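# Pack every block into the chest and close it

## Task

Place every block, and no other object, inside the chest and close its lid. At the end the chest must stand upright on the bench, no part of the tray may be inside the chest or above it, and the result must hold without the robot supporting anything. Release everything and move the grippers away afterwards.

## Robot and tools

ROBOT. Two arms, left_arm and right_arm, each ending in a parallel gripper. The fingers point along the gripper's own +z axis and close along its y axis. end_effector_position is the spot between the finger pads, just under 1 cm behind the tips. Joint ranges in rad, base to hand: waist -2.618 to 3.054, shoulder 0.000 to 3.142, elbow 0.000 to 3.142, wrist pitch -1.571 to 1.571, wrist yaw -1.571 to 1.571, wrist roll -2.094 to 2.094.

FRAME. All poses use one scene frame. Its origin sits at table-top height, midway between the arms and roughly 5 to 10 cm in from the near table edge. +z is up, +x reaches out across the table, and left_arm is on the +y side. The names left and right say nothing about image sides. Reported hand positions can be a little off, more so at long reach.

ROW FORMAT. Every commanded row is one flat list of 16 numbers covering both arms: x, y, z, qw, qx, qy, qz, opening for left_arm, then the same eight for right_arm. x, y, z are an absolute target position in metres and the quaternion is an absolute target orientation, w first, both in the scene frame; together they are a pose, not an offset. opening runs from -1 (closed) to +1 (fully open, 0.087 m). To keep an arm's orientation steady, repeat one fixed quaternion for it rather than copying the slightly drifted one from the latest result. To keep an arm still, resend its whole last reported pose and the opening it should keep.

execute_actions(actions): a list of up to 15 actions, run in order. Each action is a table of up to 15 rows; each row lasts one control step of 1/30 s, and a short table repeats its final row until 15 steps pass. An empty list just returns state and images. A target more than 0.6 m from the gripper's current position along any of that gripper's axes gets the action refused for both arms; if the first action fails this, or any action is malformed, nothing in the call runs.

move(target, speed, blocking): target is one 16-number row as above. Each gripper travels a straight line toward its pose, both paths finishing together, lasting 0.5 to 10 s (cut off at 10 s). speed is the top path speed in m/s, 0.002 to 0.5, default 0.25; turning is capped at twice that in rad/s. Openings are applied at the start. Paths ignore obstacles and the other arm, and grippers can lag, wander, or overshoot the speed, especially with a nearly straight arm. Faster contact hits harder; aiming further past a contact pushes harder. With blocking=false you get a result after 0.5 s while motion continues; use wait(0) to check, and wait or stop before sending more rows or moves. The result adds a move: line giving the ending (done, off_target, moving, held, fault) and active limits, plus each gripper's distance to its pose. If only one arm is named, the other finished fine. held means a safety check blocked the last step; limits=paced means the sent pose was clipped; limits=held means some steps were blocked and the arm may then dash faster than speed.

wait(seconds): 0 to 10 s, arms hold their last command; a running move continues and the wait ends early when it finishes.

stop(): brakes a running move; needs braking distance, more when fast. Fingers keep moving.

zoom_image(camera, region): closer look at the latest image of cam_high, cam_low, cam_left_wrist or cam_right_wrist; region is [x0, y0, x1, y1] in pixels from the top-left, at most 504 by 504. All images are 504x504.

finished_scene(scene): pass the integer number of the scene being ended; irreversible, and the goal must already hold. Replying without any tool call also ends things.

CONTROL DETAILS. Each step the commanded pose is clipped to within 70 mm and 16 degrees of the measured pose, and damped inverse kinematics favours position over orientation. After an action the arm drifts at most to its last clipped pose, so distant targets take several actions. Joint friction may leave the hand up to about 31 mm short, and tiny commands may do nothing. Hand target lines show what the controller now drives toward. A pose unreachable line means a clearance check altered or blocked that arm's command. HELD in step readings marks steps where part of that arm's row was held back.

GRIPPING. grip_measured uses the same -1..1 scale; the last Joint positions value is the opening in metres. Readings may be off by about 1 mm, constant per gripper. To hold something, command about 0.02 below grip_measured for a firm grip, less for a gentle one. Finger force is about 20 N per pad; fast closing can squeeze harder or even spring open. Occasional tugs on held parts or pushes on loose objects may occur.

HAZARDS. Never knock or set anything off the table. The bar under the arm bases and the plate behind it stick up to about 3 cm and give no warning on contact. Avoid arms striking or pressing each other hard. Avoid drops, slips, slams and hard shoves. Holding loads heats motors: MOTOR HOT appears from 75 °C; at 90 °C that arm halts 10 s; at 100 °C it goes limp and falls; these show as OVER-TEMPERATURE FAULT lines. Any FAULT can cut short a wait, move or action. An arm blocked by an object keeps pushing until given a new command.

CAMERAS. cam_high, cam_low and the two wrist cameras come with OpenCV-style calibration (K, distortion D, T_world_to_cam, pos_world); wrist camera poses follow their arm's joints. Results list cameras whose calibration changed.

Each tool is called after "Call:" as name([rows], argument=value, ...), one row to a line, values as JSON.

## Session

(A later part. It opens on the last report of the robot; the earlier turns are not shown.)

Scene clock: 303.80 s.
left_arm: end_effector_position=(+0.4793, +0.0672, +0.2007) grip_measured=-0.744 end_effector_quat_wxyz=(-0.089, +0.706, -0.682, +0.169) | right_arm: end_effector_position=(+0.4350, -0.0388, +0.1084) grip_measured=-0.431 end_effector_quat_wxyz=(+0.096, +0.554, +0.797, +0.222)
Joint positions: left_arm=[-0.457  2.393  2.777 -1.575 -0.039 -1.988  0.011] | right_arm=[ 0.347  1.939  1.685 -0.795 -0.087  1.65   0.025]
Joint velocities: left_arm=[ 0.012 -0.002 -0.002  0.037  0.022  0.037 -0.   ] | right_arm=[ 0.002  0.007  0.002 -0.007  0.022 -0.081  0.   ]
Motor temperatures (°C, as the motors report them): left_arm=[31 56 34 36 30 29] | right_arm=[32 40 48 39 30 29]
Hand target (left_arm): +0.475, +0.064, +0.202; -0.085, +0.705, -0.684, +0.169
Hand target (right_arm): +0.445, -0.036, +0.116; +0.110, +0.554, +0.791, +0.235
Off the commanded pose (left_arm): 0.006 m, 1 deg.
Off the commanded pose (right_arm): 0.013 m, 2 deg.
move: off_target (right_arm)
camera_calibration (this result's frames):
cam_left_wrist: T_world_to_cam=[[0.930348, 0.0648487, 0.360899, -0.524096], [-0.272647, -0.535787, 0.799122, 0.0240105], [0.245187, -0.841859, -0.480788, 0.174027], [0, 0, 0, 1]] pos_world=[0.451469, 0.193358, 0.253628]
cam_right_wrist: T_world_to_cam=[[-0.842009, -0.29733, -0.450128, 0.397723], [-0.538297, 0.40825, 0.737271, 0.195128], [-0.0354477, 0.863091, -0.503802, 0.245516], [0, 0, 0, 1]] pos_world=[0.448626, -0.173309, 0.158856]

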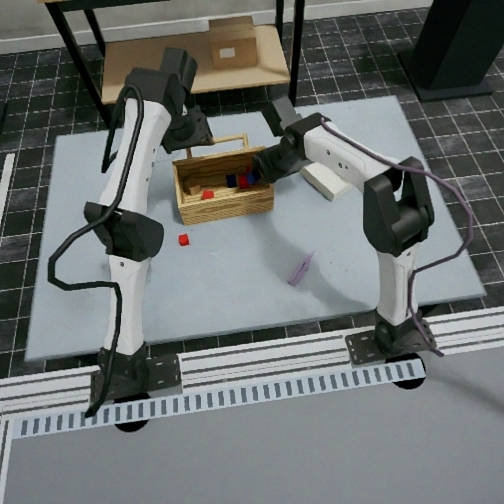

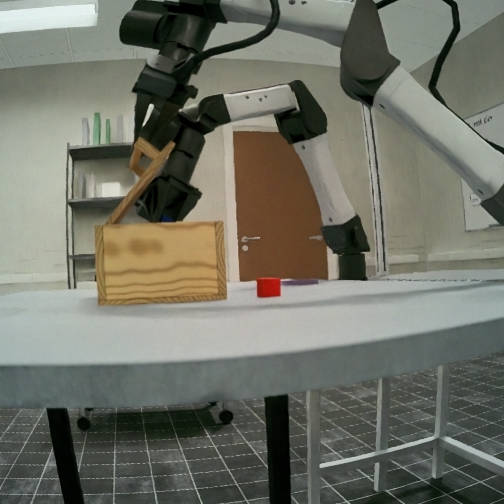

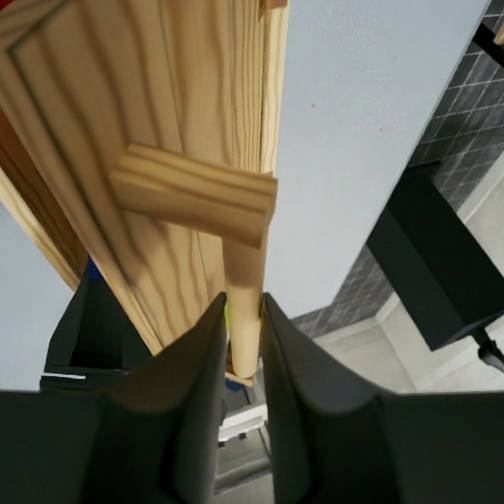

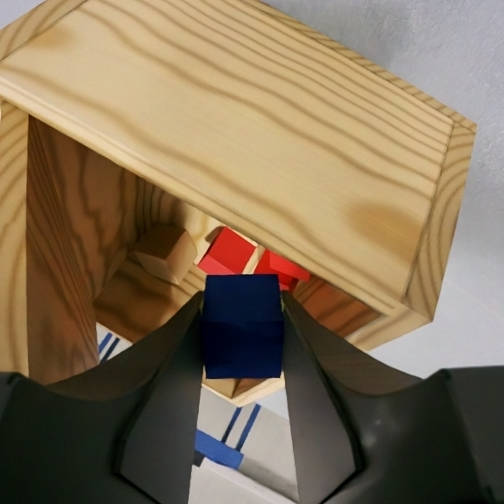

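Call:
move(target=[0.475,0.064,0.202,-0.085,0.705,-0.684,0.17,-0.77,0.41,-0.02,0.075,0.11,0.554,0.792,0.235,-0.455], speed=0.04)

Call:
zoom_image(camera="cam_high", region=[160,90,340,240])

Scene clock: 313.80 s.
left_arm: end_effector_position=(+0.4790, +0.0673, +0.2011) grip_measured=-0.744 end_effector_quat_wxyz=(-0.089, +0.706, -0.682, +0.169) | right_arm: end_effector_position=(+0.4293, -0.0200, +0.0897) grip_measured=-0.431 end_effector_quat_wxyz=(+0.126, +0.557, +0.779, +0.259)
Joint positions: left_arm=[-0.457  2.392  2.777 -1.576 -0.039 -1.988  0.011] | right_arm=[ 0.407  1.879  1.48  -0.55  -0.033  1.724  0.025]
Joint velocities: left_arm=[ 0.002 -0.007  0.017  0.007  0.007  0.051 -0.   ] | right_arm=[-0.017 -0.002 -0.012 -0.125  0.066 -0.007  0.   ]
Motor temperatures (°C, as the motors report them): left_arm=[31 56 34 36 30 29] | right_arm=[32 43 48 39 30 29]
Hand target (left_arm): +0.475, +0.064, +0.202; -0.085, +0.705, -0.684, +0.169
Hand target (right_arm): +0.411, -0.020, +0.075; +0.110, +0.554, +0.791, +0.235
Off the commanded pose (left_arm): 0.005 m, 0 deg.
Off the commanded pose (right_arm): 0.024 m, 4 deg.
move: off_target (right_arm)
camera_calibration (this result's frames):
cam_left_wrist: T_world_to_cam=[[0.930237, 0.0641441, 0.36131, -0.523984], [-0.273373, -0.535698, 0.798934, 0.0239792], [0.2448, -0.84197, -0.48079, 0.174618], [0, 0, 0, 1]] pos_world=[0.451238, 0.193479, 0.254118]
cam_right_wrist: T_world_to_cam=[[-0.806372, -0.255385, -0.533426, 0.383076], [-0.590396, 0.400397, 0.700796, 0.22368], [0.0346094, 0.880035, -0.473646, 0.187256], [0, 0, 0, 1]] pos_world=[0.434481, -0.156521, 0.136282]

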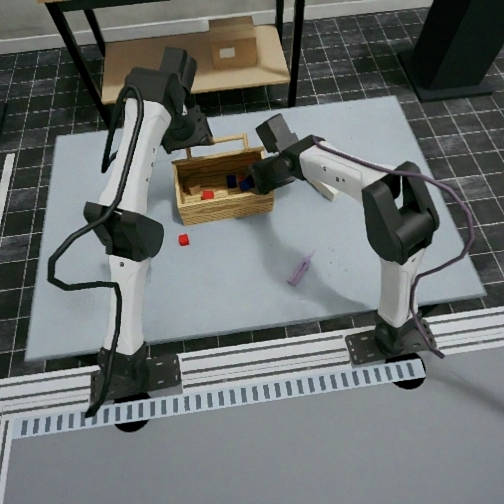

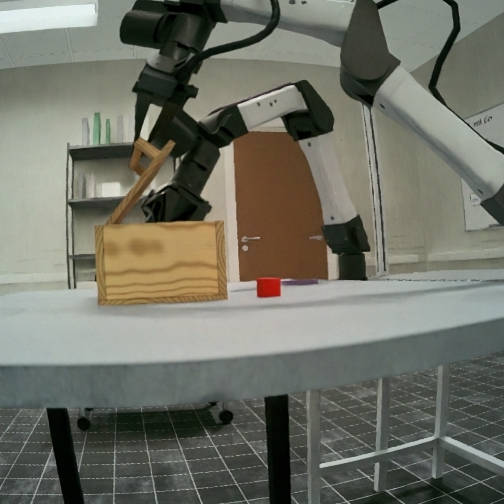

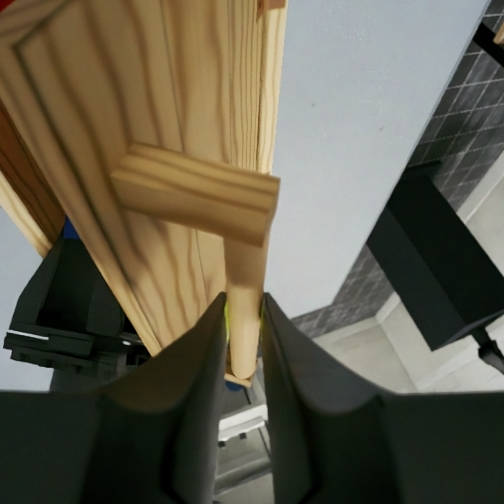

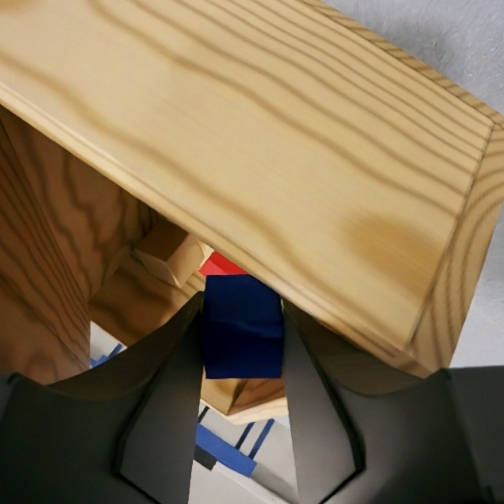

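Region (160, 90, 340, 240) of cam_high's 504x504 image, scaled by 2.800, with more detail than that image has.

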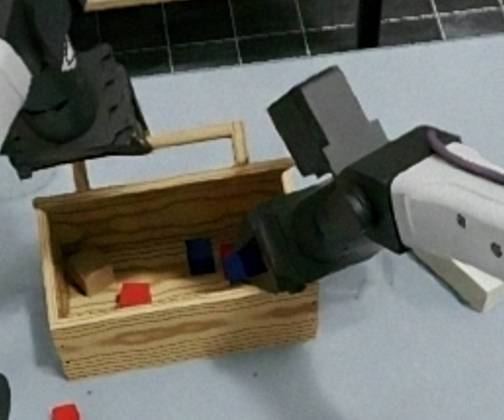

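Call:
move(target=[0.475,0.064,0.202,-0.085,0.705,-0.684,0.17,-0.77,0.40,-0.07,0.14,0.11,0.554,0.792,0.235,-0.455], speed=0.1)

Call:
move(target=[0.475,0.064,0.202,-0.085,0.705,-0.684,0.17,-0.77,0.34,-0.10,0.14,0.568,-0.209,0.781,0.152,-0.455], speed=0.3)

Call:
move(target=[0.475,0.064,0.202,-0.085,0.705,-0.684,0.17,-0.77,0.42,-0.02,0.12,0.568,-0.209,0.781,0.152,-0.455], speed=0.08)

Scene clock: 329.90 s.
left_arm: end_effector_position=(+0.4790, +0.0673, +0.2011) grip_measured=-0.744 end_effector_quat_wxyz=(-0.089, +0.705, -0.682, +0.169) | right_arm: end_effector_position=(+0.3981, -0.0677, +0.1239) grip_measured=-0.431 end_effector_quat_wxyz=(+0.103, +0.556, +0.793, +0.225)
Joint positions: left_arm=[-0.457  2.392  2.777 -1.576 -0.039 -1.987  0.011] | right_arm=[ 0.318  1.747  1.489 -0.781 -0.091  1.631  0.025]
Joint velocities: left_arm=[-0.002 -0.012 -0.007  0.037  0.037  0.022  0.   ] | right_arm=[ 0.002 -0.002 -0.007  0.007  0.007 -0.051  0.   ]
Motor temperatures (°C, as the motors report them): left_arm=[31 57 34 36 30 29] | right_arm=[32 46 45 39 30 29]
Hand target (left_arm): +0.475, +0.064, +0.202; -0.085, +0.705, -0.684, +0.169
Hand target (right_arm): +0.399, -0.070, +0.139; +0.110, +0.553, +0.792, +0.235
Off the commanded pose (left_arm): 0.005 m, 0 deg.
Off the commanded pose (right_arm): 0.016 m, 1 deg.
move: off_target (right_arm)
camera_calibration (this result's frames):
cam_left_wrist: T_world_to_cam=[[0.930261, 0.0630083, 0.361449, -0.523899], [-0.274037, -0.535736, 0.79868, 0.0243514], [0.243965, -0.842031, -0.481108, 0.175086], [0, 0, 0, 1]] pos_world=[0.451321, 0.193484, 0.254149]
cam_right_wrist: T_world_to_cam=[[-0.838994, -0.289152, -0.460956, 0.365704], [-0.543787, 0.414983, 0.729442, 0.179285], [-0.0196308, 0.862659, -0.505405, 0.270811], [0, 0, 0, 1]] pos_world=[0.409632, -0.202274, 0.174665]

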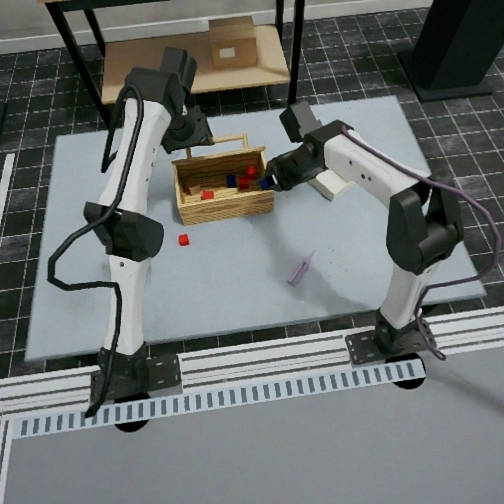

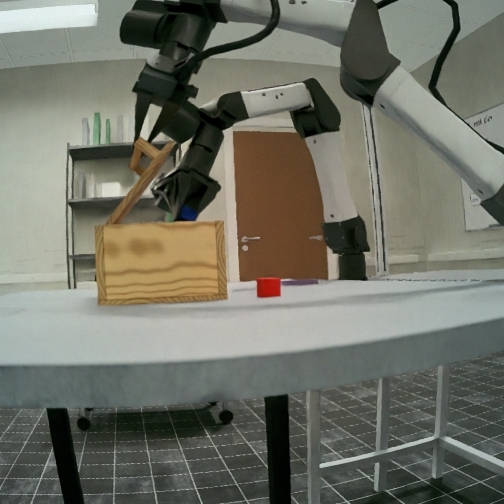

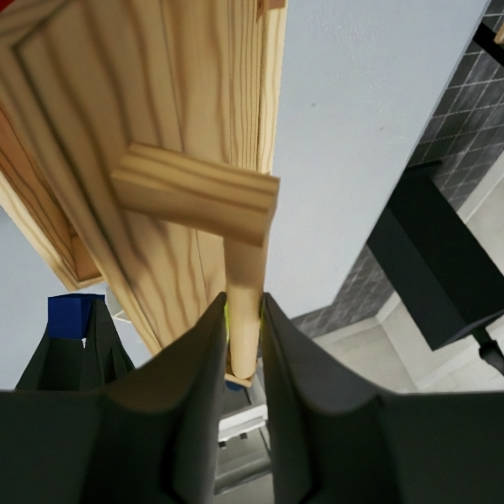

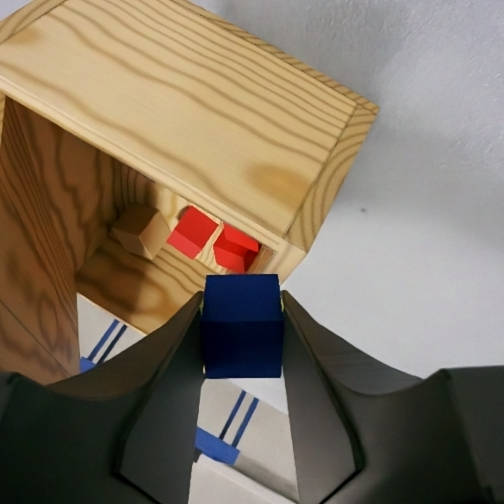

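Scene clock: 333.67 s.
left_arm: end_effector_position=(+0.4789, +0.0673, +0.2011) grip_measured=-0.744 end_effector_quat_wxyz=(-0.089, +0.705, -0.683, +0.169) | right_arm: end_effector_position=(+0.3407, -0.0980, +0.1298) grip_measured=-0.431 end_effector_quat_wxyz=(+0.552, -0.206, +0.794, +0.148)
Joint positions: left_arm=[-0.457  2.392  2.777 -1.576 -0.039 -1.985  0.011] | right_arm=[ 0.437  1.18   0.624  0.241 -0.024  0.019  0.025]
Joint velocities: left_arm=[ 0.007 -0.002  0.002 -0.095  0.081 -0.022 -0.001] | right_arm=[-0.002  0.002 -0.007 -0.037 -0.022 -0.007 -0.   ]
Motor temperatures (°C, as the motors report them): left_arm=[31 57 34 36 30 29] | right_arm=[32 46 44 40 30 29]
Hand target (left_arm): +0.475, +0.064, +0.202; -0.085, +0.705, -0.684, +0.169
Hand target (right_arm): +0.342, -0.100, +0.138; +0.568, -0.206, +0.782, +0.151
Off the commanded pose (left_arm): 0.005 m, 0 deg.
Off the commanded pose (right_arm): 0.010 m, 2 deg.
move: done
camera_calibration (this result's frames):
cam_left_wrist: T_world_to_cam=[[0.930283, 0.0618725, 0.361587, -0.523814], [-0.274702, -0.535774, 0.798426, 0.0247235], [0.24313, -0.842091, -0.481425, 0.175555], [0, 0, 0, 1]] pos_world=[0.451404, 0.193489, 0.254181]
cam_right_wrist: T_world_to_cam=[[0.482512, -0.875885, 0.0027023, -0.256434], [-0.823269, -0.454576, -0.339984, 0.305128], [0.299015, 0.161822, -0.940427, 0.178038], [0, 0, 0, 1]] pos_world=[0.321699, -0.114713, 0.271863]

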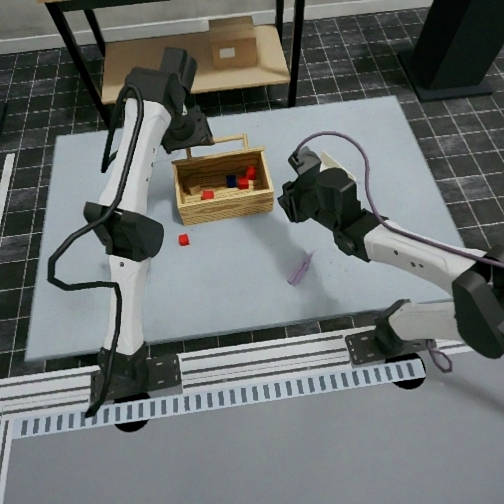

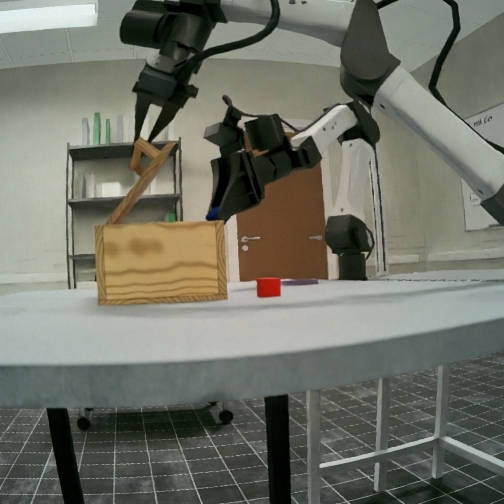

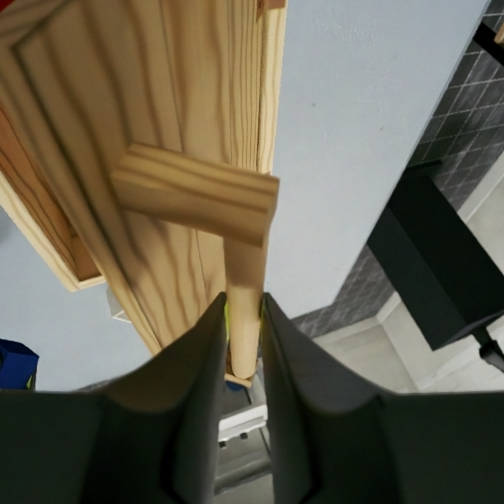

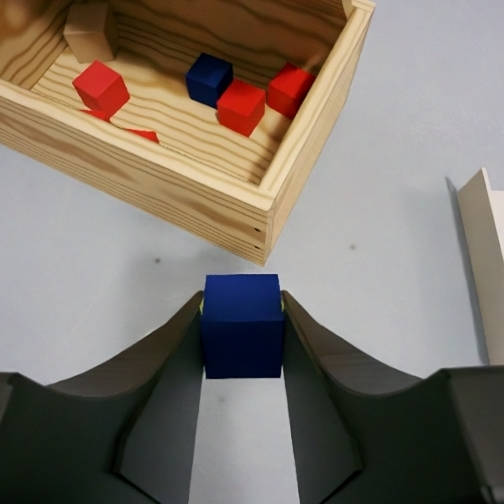

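Scene clock: 335.37 s.
left_arm: end_effector_position=(+0.4843, +0.0733, +0.2011) grip_measured=-0.744 end_effector_quat_wxyz=(-0.107, +0.714, -0.671, +0.166) | right_arm: end_effector_position=(+0.4114, -0.0250, +0.1165) grip_measured=-0.431 end_effector_quat_wxyz=(+0.556, -0.216, +0.788, +0.152)
Joint positions: left_arm=[-0.457  2.392  2.777 -1.57  -0.08  -2.007  0.011] | right_arm=[0.524 1.607 0.918 0.384 0.043 0.03  0.025]
Joint velocities: left_arm=[-0.002  0.002  0.002  0.051  0.037  0.022  0.   ] | right_arm=[-0.007  0.012  0.002 -0.022  0.022 -0.051 -0.001]
Motor temperatures (°C, as the motors report them): left_arm=[31 57 34 36 30 29] | right_arm=[32 46 45 41 30 29]
Hand target (left_arm): +0.475, +0.064, +0.202; -0.085, +0.705, -0.684, +0.169
Hand target (right_arm): +0.420, -0.020, +0.122; +0.568, -0.209, +0.781, +0.152
Off the commanded pose (left_arm): 0.013 m, 3 deg.
Off the commanded pose (right_arm): 0.011 m, 2 deg.
move: off_target (left_arm, right_arm)
camera_calibration (this result's frames):
cam_left_wrist: T_world_to_cam=[[0.920811, 0.0856338, 0.380491, -0.530119], [-0.26976, -0.564738, 0.779936, 0.0328656], [0.281667, -0.820815, -0.496916, 0.162238], [0, 0, 0, 1]] pos_world=[0.451309, 0.197124, 0.256691]
cam_right_wrist: T_world_to_cam=[[0.500313, -0.865769, 0.0114819, -0.234649], [-0.809279, -0.4723, -0.349286, 0.386887], [0.307824, 0.16546, -0.936946, 0.128592], [0, 0, 0, 1]] pos_world=[0.390913, -0.0417019, 0.258312]

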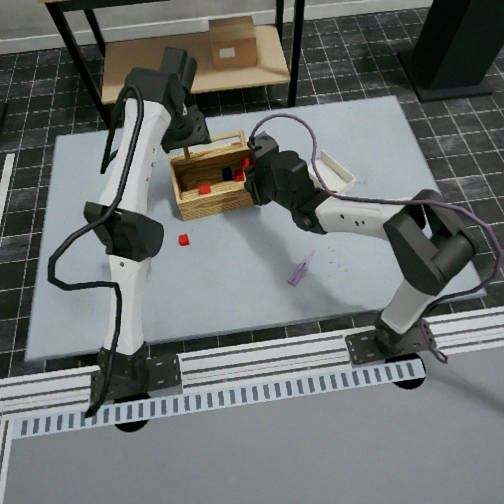

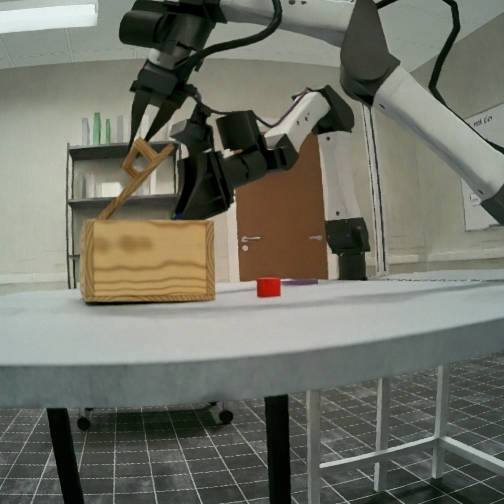

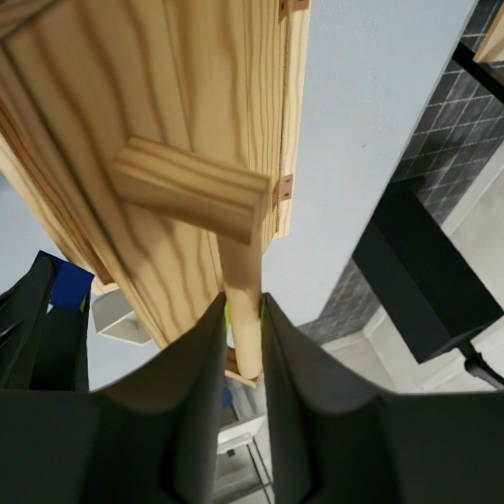

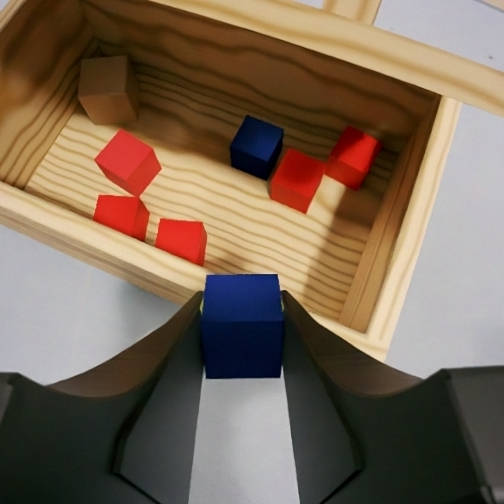

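Call:
move(target=[0.48,0.07,0.202,-0.1,0.71,-0.675,0.167,-0.77,0.40,-0.03,0.15,0.568,-0.209,0.781,0.152,-0.455], speed=0.06)

Call:
move(target=[0.48,0.07,0.202,-0.1,0.71,-0.675,0.167,-0.77,0.455,-0.003,0.145,0.568,-0.209,0.781,0.152,-0.455], speed=0.05)

Scene clock: 346.37 s.
left_arm: end_effector_position=(+0.4828, +0.0746, +0.2001) grip_measured=-0.745 end_effector_quat_wxyz=(-0.106, +0.716, -0.671, +0.161) | right_arm: end_effector_position=(+0.4012, -0.0313, +0.1385) grip_measured=-0.431 end_effector_quat_wxyz=(+0.561, -0.213, +0.786, +0.149)
Joint positions: left_arm=[-0.457  2.392  2.777 -1.578 -0.082 -2.01   0.011] | right_arm=[0.529 1.522 0.918 0.309 0.056 0.03  0.025]
Joint velocities: left_arm=[ 0.007 -0.007 -0.002  0.022 -0.022 -0.066  0.001] | right_arm=[-0.002  0.017 -0.012  0.051 -0.022  0.037  0.   ]
Motor temperatures (°C, as the motors report them): left_arm=[31 57 34 36 30 29] | right_arm=[32 45 46 44 30 29]
Hand target (left_arm): +0.480, +0.070, +0.202; -0.100, +0.711, -0.676, +0.166
Hand target (right_arm): +0.400, -0.030, +0.150; +0.568, -0.209, +0.781, +0.152
Off the commanded pose (left_arm): 0.006 m, 1 deg.
Off the commanded pose (right_arm): 0.012 m, 1 deg.
move: off_target (right_arm)
camera_calibration (this result's frames):
cam_left_wrist: T_world_to_cam=[[0.923315, 0.0874322, 0.373958, -0.528531], [-0.261821, -0.569069, 0.779493, 0.0305545], [0.280961, -0.817628, -0.502539, 0.164477], [0, 0, 0, 1]] pos_world=[0.449789, 0.198079, 0.256488]
cam_right_wrist: T_world_to_cam=[[0.493564, -0.869585, 0.0147186, -0.233166], [-0.809242, -0.465382, -0.358534, 0.384864], [0.318625, 0.165048, -0.933401, 0.14859], [0, 0, 0, 1]] pos_world=[0.379186, -0.0481737, 0.280113]

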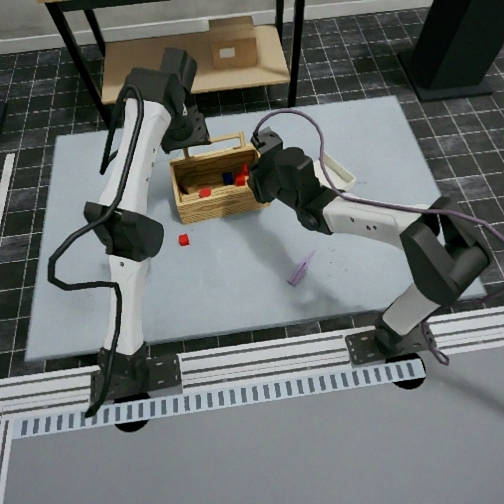

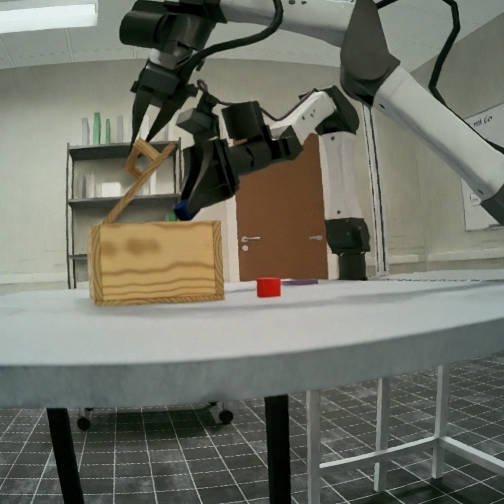

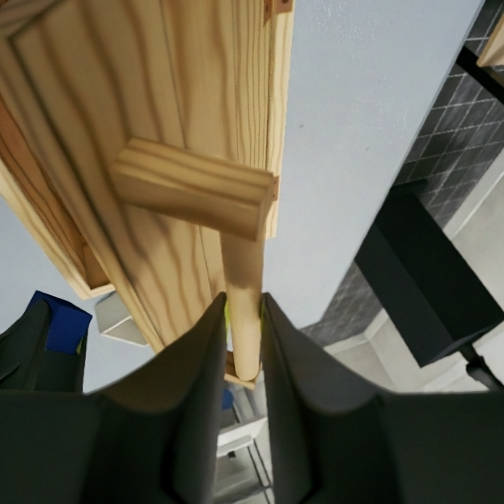

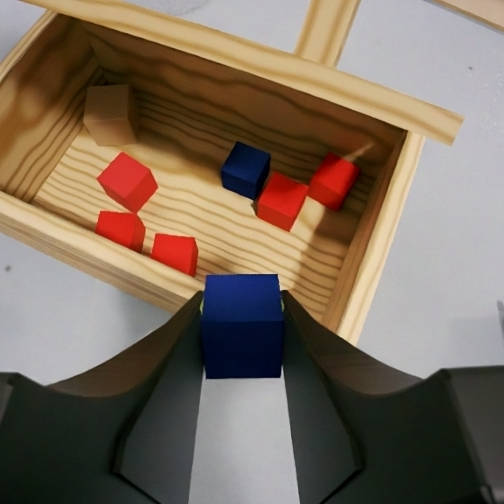

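Scene clock: 347.87 s.
left_arm: end_effector_position=(+0.4827, +0.0747, +0.2001) grip_measured=-0.745 end_effector_quat_wxyz=(-0.106, +0.716, -0.671, +0.161) | right_arm: end_effector_position=(+0.4491, -0.0024, +0.1419) grip_measured=-0.431 end_effector_quat_wxyz=(+0.566, -0.211, +0.782, +0.152)
Joint positions: left_arm=[-0.457  2.392  2.777 -1.579 -0.082 -2.009  0.011] | right_arm=[0.522 1.721 1.137 0.304 0.049 0.03  0.025]
Joint velocities: left_arm=[ 0.002  0.002 -0.002  0.007 -0.007  0.022  0.   ] | right_arm=[-0.007 -0.027  0.002  0.037  0.051 -0.081 -0.001]
Motor temperatures (°C, as the motors report them): left_arm=[31 57 34 36 30 29] | right_arm=[32 45 46 44 30 29]
Hand target (left_arm): +0.480, +0.070, +0.202; -0.100, +0.711, -0.676, +0.166
Hand target (right_arm): +0.455, -0.003, +0.146; +0.568, -0.209, +0.781, +0.152
Off the commanded pose (left_arm): 0.006 m, 1 deg.
Off the commanded pose (right_arm): 0.007 m, 0 deg.
move: done
camera_calibration (this result's frames):
cam_left_wrist: T_world_to_cam=[[0.923469, 0.0869987, 0.37368, -0.528414], [-0.261766, -0.569201, 0.779416, 0.0305838], [0.280507, -0.817583, -0.502866, 0.164786], [0, 0, 0, 1]] pos_world=[0.449756, 0.198106, 0.256486]
cam_right_wrist: T_world_to_cam=[[0.492956, -0.869975, 0.01176, -0.230983], [-0.805342, -0.461365, -0.372246, 0.438475], [0.32927, 0.17403, -0.92806, 0.126147], [0, 0, 0, 1]] pos_world=[0.425451, -0.0206059, 0.283009]

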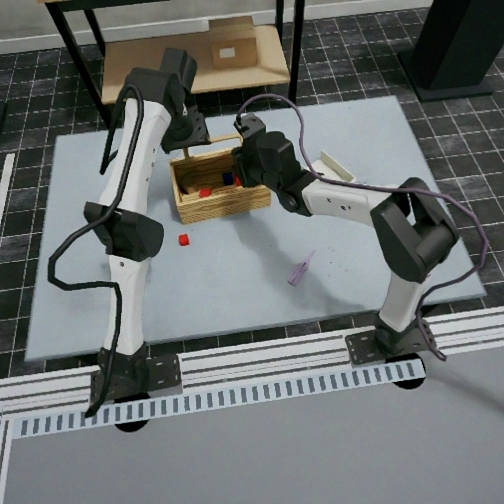

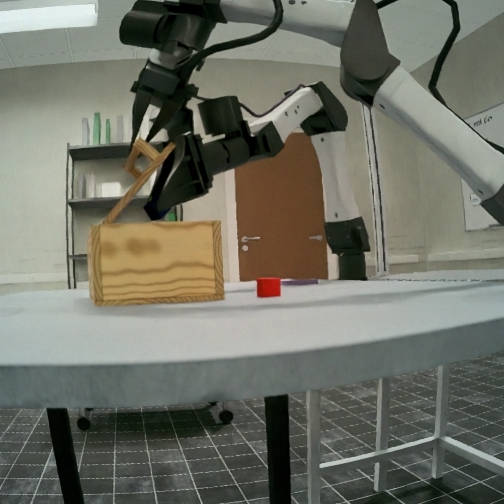

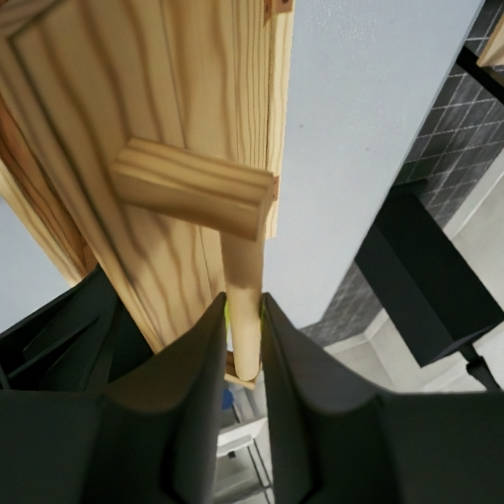

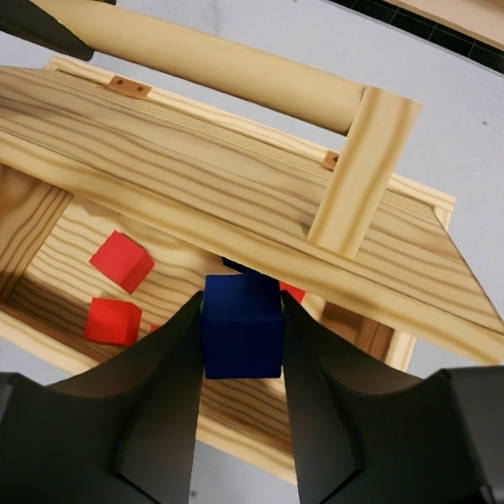

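Descend while drawing back a bit.

Call:
move(target=[0.48,0.07,0.202,-0.1,0.71,-0.675,0.167,-0.77,0.435,-0.012,0.085,0.568,-0.209,0.781,0.152,-0.455], speed=0.04)

Scene clock: 353.00 s.
left_arm: end_effector_position=(+0.4827, +0.0747, +0.2001) grip_measured=-0.745 end_effector_quat_wxyz=(-0.106, +0.716, -0.671, +0.161) | right_arm: end_effector_position=(+0.4399, -0.0091, +0.1025) grip_measured=-0.431 end_effector_quat_wxyz=(+0.580, -0.208, +0.772, +0.157)
Joint positions: left_arm=[-0.457  2.392  2.777 -1.579 -0.082 -2.009  0.011] | right_arm=[0.522 1.755 0.963 0.549 0.049 0.03  0.025]
Joint velocities: left_arm=[ 0.002  0.002 -0.007 -0.051  0.007  0.007 -0.001] | right_arm=[-0.012  0.007 -0.002 -0.037 -0.022  0.007 -0.   ]
Motor temperatures (°C, as the motors report them): left_arm=[31 57 35 36 30 29] | right_arm=[32 45 46 44 30 29]
Hand target (left_arm): +0.480, +0.070, +0.202; -0.100, +0.711, -0.676, +0.166
Hand target (right_arm): +0.436, -0.012, +0.085; +0.568, -0.209, +0.781, +0.152
Off the commanded pose (left_arm): 0.006 m, 1 deg.
Off the commanded pose (right_arm): 0.018 m, 2 deg.
move: off_target (right_arm)
camera_calibration (this result's frames):
cam_left_wrist: T_world_to_cam=[[0.923469, 0.0869987, 0.37368, -0.528414], [-0.261766, -0.569201, 0.779416, 0.0305838], [0.280507, -0.817583, -0.502866, 0.164786], [0, 0, 0, 1]] pos_world=[0.449756, 0.198106, 0.256486]
cam_right_wrist: T_world_to_cam=[[0.493101, -0.869923, 0.00924619, -0.231658], [-0.792802, -0.453711, -0.406954, 0.411366], [0.358214, 0.193339, -0.913402, 0.0797648], [0, 0, 0, 1]] pos_world=[0.41179, -0.0303044, 0.242406]

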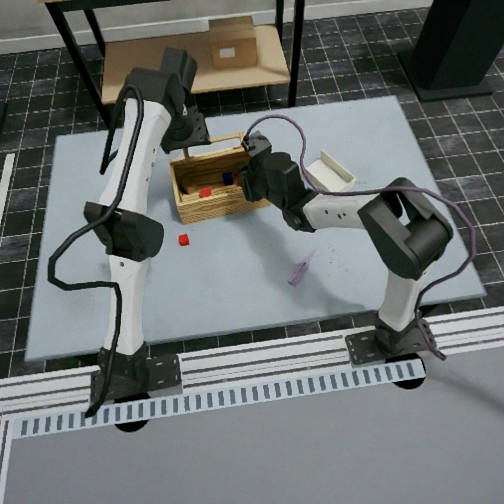

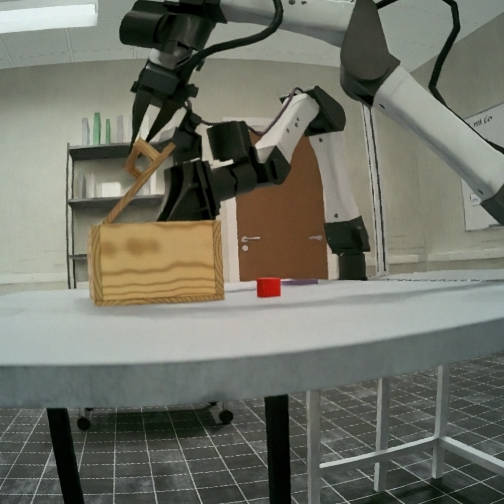

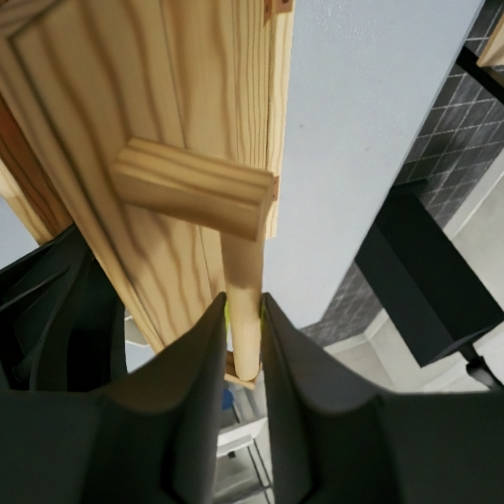

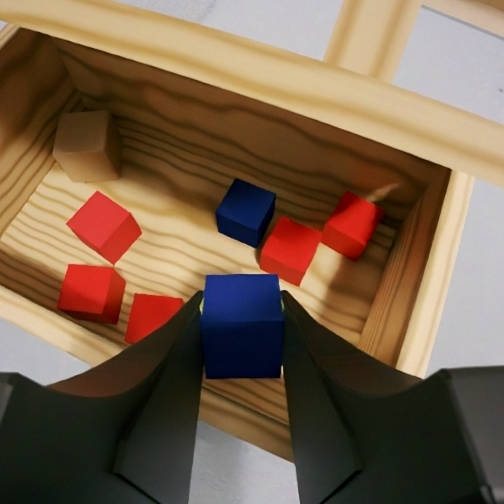

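Call:
move(target=[0.48,0.07,0.202,-0.1,0.71,-0.675,0.167,-0.77,0.447,-0.006,0.065,0.55,-0.213,0.793,0.147,-0.455], speed=0.03)

Scene clock: 357.87 s.
left_arm: end_effector_position=(+0.4827, +0.0747, +0.2001) grip_measured=-0.745 end_effector_quat_wxyz=(-0.106, +0.716, -0.671, +0.161) | right_arm: end_effector_position=(+0.4508, -0.0018, +0.0990) grip_measured=-0.431 end_effector_quat_wxyz=(+0.588, -0.204, +0.766, +0.161)
Joint positions: left_arm=[-0.457  2.392  2.777 -1.579 -0.082 -2.009  0.011] | right_arm=[0.522 1.81  0.995 0.595 0.049 0.034 0.025]
Joint velocities: left_arm=[-0.022  0.002  0.017 -0.095 -0.095  0.051 -0.001] | right_arm=[-0.007  0.017 -0.022  0.022 -0.022 -0.022 -0.002]
Motor temperatures (°C, as the motors report them): left_arm=[31 58 35 36 30 29] | right_arm=[32 45 45 44 30 29]
Hand target (left_arm): +0.480, +0.070, +0.202; -0.100, +0.711, -0.676, +0.166
Hand target (right_arm): +0.446, -0.007, +0.066; +0.551, -0.213, +0.793, +0.147
Off the commanded pose (left_arm): 0.006 m, 1 deg.
Off the commanded pose (right_arm): 0.034 m, 6 deg.
move: off_target (right_arm)
camera_calibration (this result's frames):
cam_left_wrist: T_world_to_cam=[[0.923469, 0.0869987, 0.37368, -0.528414], [-0.261766, -0.569201, 0.779416, 0.0305838], [0.280507, -0.817583, -0.502866, 0.164786], [0, 0, 0, 1]] pos_world=[0.449756, 0.198106, 0.256486]
cam_right_wrist: T_world_to_cam=[[0.492469, -0.870319, 0.00445796, -0.229902], [-0.786058, -0.446977, -0.426995, 0.420882], [0.373614, 0.206777, -0.904243, 0.0634492], [0, 0, 0, 1]] pos_world=[0.420352, -0.0250828, 0.238113]

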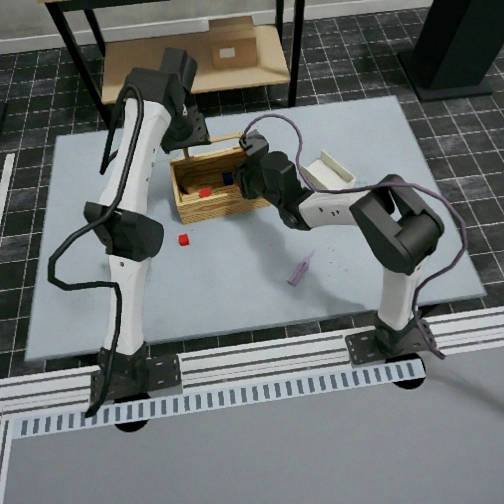

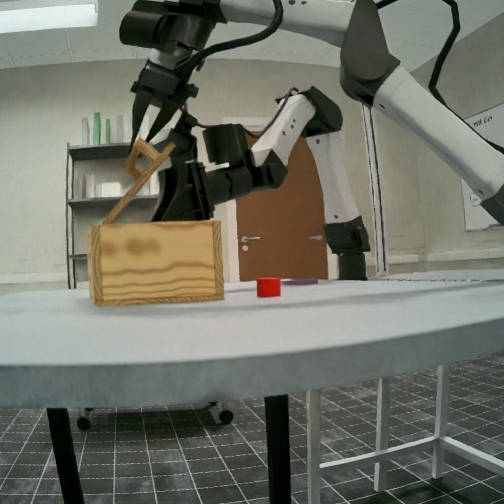

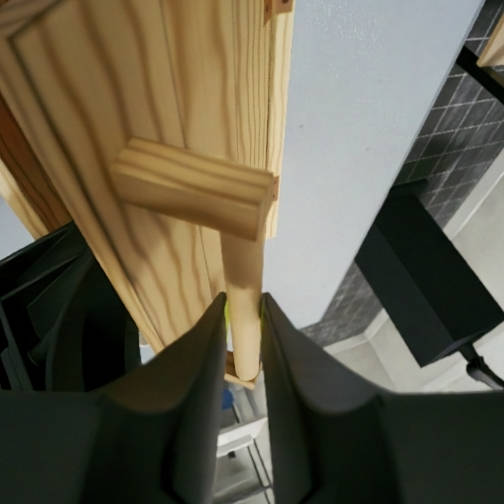

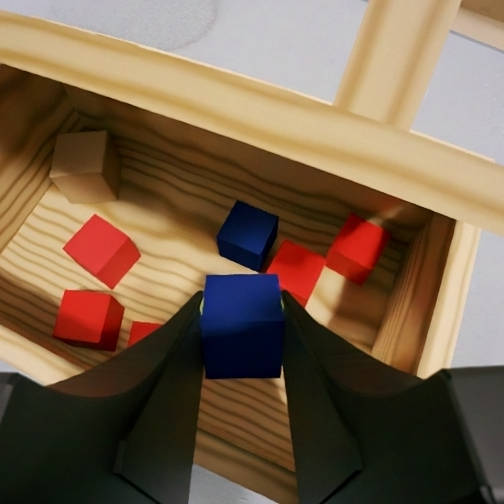

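Call:
move(target=[0.48,0.07,0.202,-0.1,0.71,-0.675,0.167,-0.77,0.448,-0.003,0.098,0.588,-0.204,0.766,0.161,-0.15], speed=0.03)

Call:
move(target=[0.48,0.07,0.202,-0.1,0.71,-0.675,0.167,-0.77,0.36,-0.05,0.16,0.568,-0.209,0.781,0.152,0.2], speed=0.1)

Scene clock: 363.67 s.
left_arm: end_effector_position=(+0.4826, +0.0747, +0.2001) grip_measured=-0.745 end_effector_quat_wxyz=(-0.106, +0.715, -0.672, +0.161) | right_arm: end_effector_position=(+0.4516, -0.0018, +0.1007) grip_measured=-0.150 end_effector_quat_wxyz=(+0.591, -0.203, +0.764, +0.161)
Joint positions: left_arm=[-0.457  2.392  2.777 -1.579 -0.082 -2.007  0.011] | right_arm=[0.522 1.81  0.995 0.602 0.052 0.034 0.037]
Joint velocities: left_arm=[-0.012 -0.012  0.002 -0.037 -0.007  0.007  0.   ] | right_arm=[-0.012 -0.012  0.012 -0.007  0.037 -0.037 -0.   ]
Motor temperatures (°C, as the motors report them): left_arm=[31 58 35 36 30 29] | right_arm=[32 44 45 43 30 29]
Hand target (left_arm): +0.480, +0.070, +0.202; -0.100, +0.711, -0.676, +0.166
Hand target (right_arm): +0.448, -0.003, +0.098; +0.588, -0.204, +0.766, +0.161
Off the commanded pose (left_arm): 0.006 m, 1 deg.
Off the commanded pose (right_arm): 0.005 m, 0 deg.
move: done
camera_calibration (this result's frames):
cam_left_wrist: T_world_to_cam=[[0.923595, 0.0847231, 0.37389, -0.528252], [-0.263087, -0.569311, 0.778891, 0.0313345], [0.278849, -0.817745, -0.503523, 0.165731], [0, 0, 0, 1]] pos_world=[0.449921, 0.19812, 0.256552]
cam_right_wrist: T_world_to_cam=[[0.490603, -0.871371, 0.00453932, -0.229404], [-0.784244, -0.443807, -0.433586, 0.422134], [0.379829, 0.209159, -0.901101, 0.0615266], [0, 0, 0, 1]] pos_world=[0.420233, -0.0254183, 0.239515]

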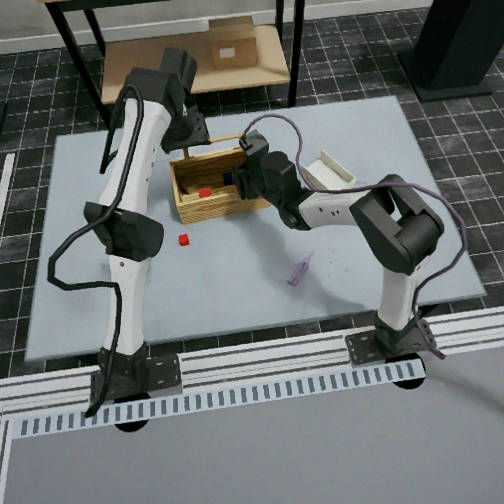

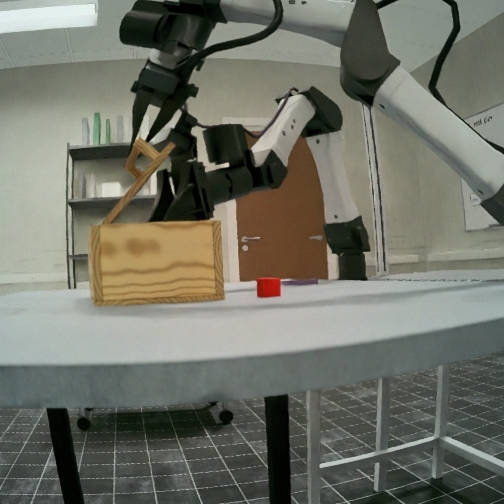

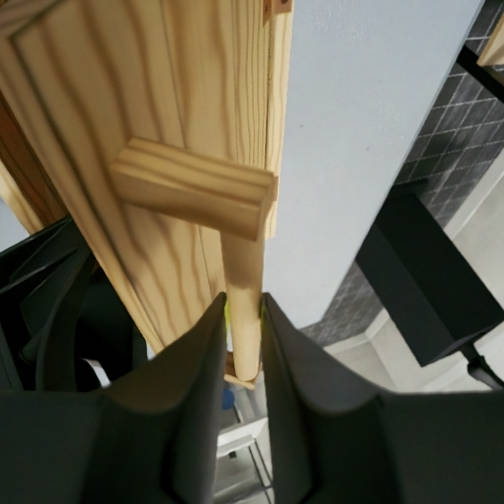

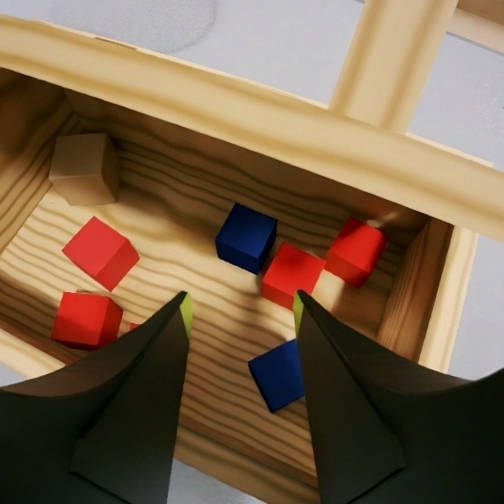

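Scene clock: 365.47 s.
left_arm: end_effector_position=(+0.4825, +0.0745, +0.2001) grip_measured=-0.745 end_effector_quat_wxyz=(-0.106, +0.715, -0.672, +0.161) | right_arm: end_effector_position=(+0.3655, -0.0483, +0.1616) grip_measured=+0.200 end_effector_quat_wxyz=(+0.572, -0.211, +0.777, +0.153)
Joint positions: left_arm=[-0.457  2.392  2.777 -1.579 -0.081 -2.007  0.011] | right_arm=[0.549 1.329 0.816 0.248 0.076 0.034 0.052]
Joint velocities: left_arm=[-0.007  0.002 -0.007 -0.007  0.007 -0.066  0.   ] | right_arm=[-0.002 -0.012 -0.002 -0.081  0.007 -0.022 -0.   ]
Motor temperatures (°C, as the motors report them): left_arm=[31 58 35 36 30 29] | right_arm=[32 44 45 44 30 29]
Hand target (left_arm): +0.480, +0.070, +0.202; -0.100, +0.711, -0.676, +0.166
Hand target (right_arm): +0.359, -0.051, +0.158; +0.568, -0.210, +0.781, +0.152
Off the commanded pose (left_arm): 0.005 m, 1 deg.
Off the commanded pose (right_arm): 0.006 m, 1 deg.
move: done
camera_calibration (this result's frames):
cam_left_wrist: T_world_to_cam=[[0.923782, 0.0846984, 0.373433, -0.528163], [-0.263013, -0.568433, 0.779556, 0.0309535], [0.278299, -0.818358, -0.502831, 0.16579], [0, 0, 0, 1]] pos_world=[0.44991, 0.198005, 0.256468]
cam_right_wrist: T_world_to_cam=[[0.493925, -0.8694, 0.0134999, -0.230536], [-0.799095, -0.459994, -0.387108, 0.357528], [0.342761, 0.180414, -0.921936, 0.1744], [0, 0, 0, 1]] pos_world=[0.339789, -0.0674312, 0.302299]

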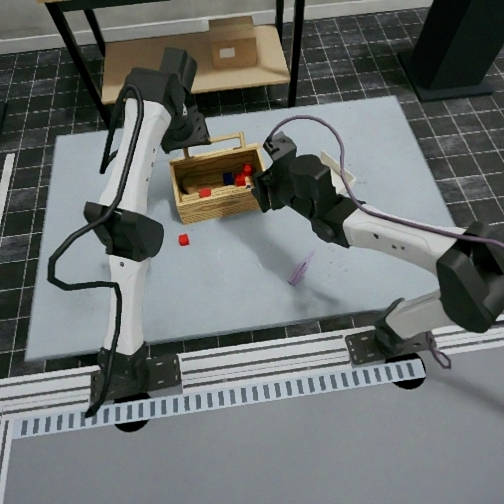

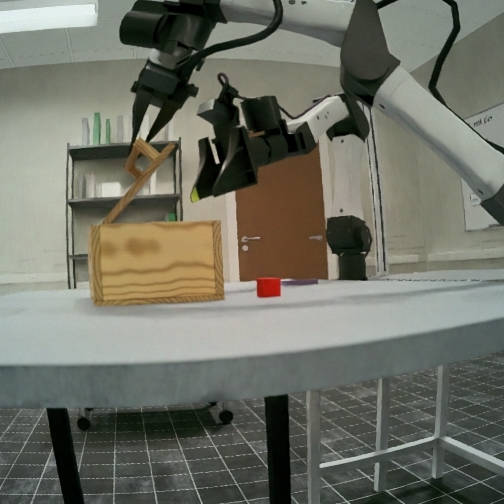

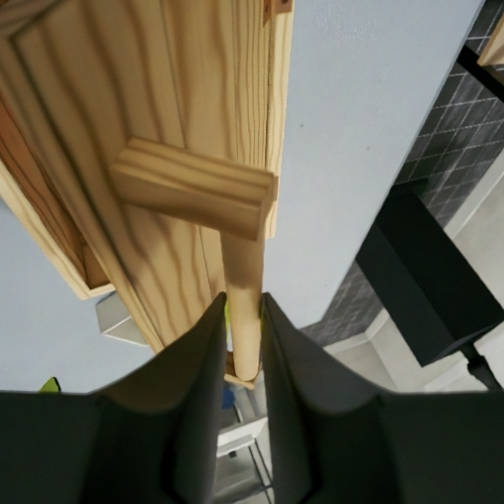

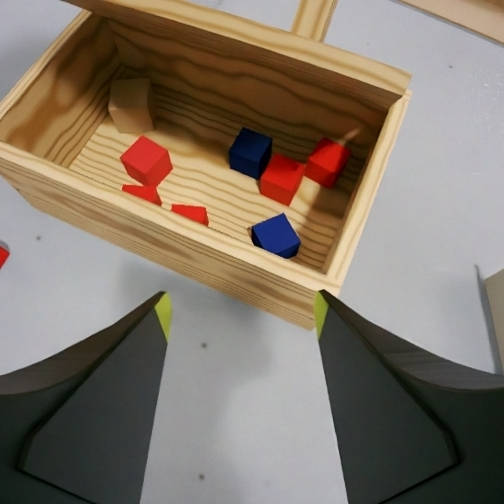

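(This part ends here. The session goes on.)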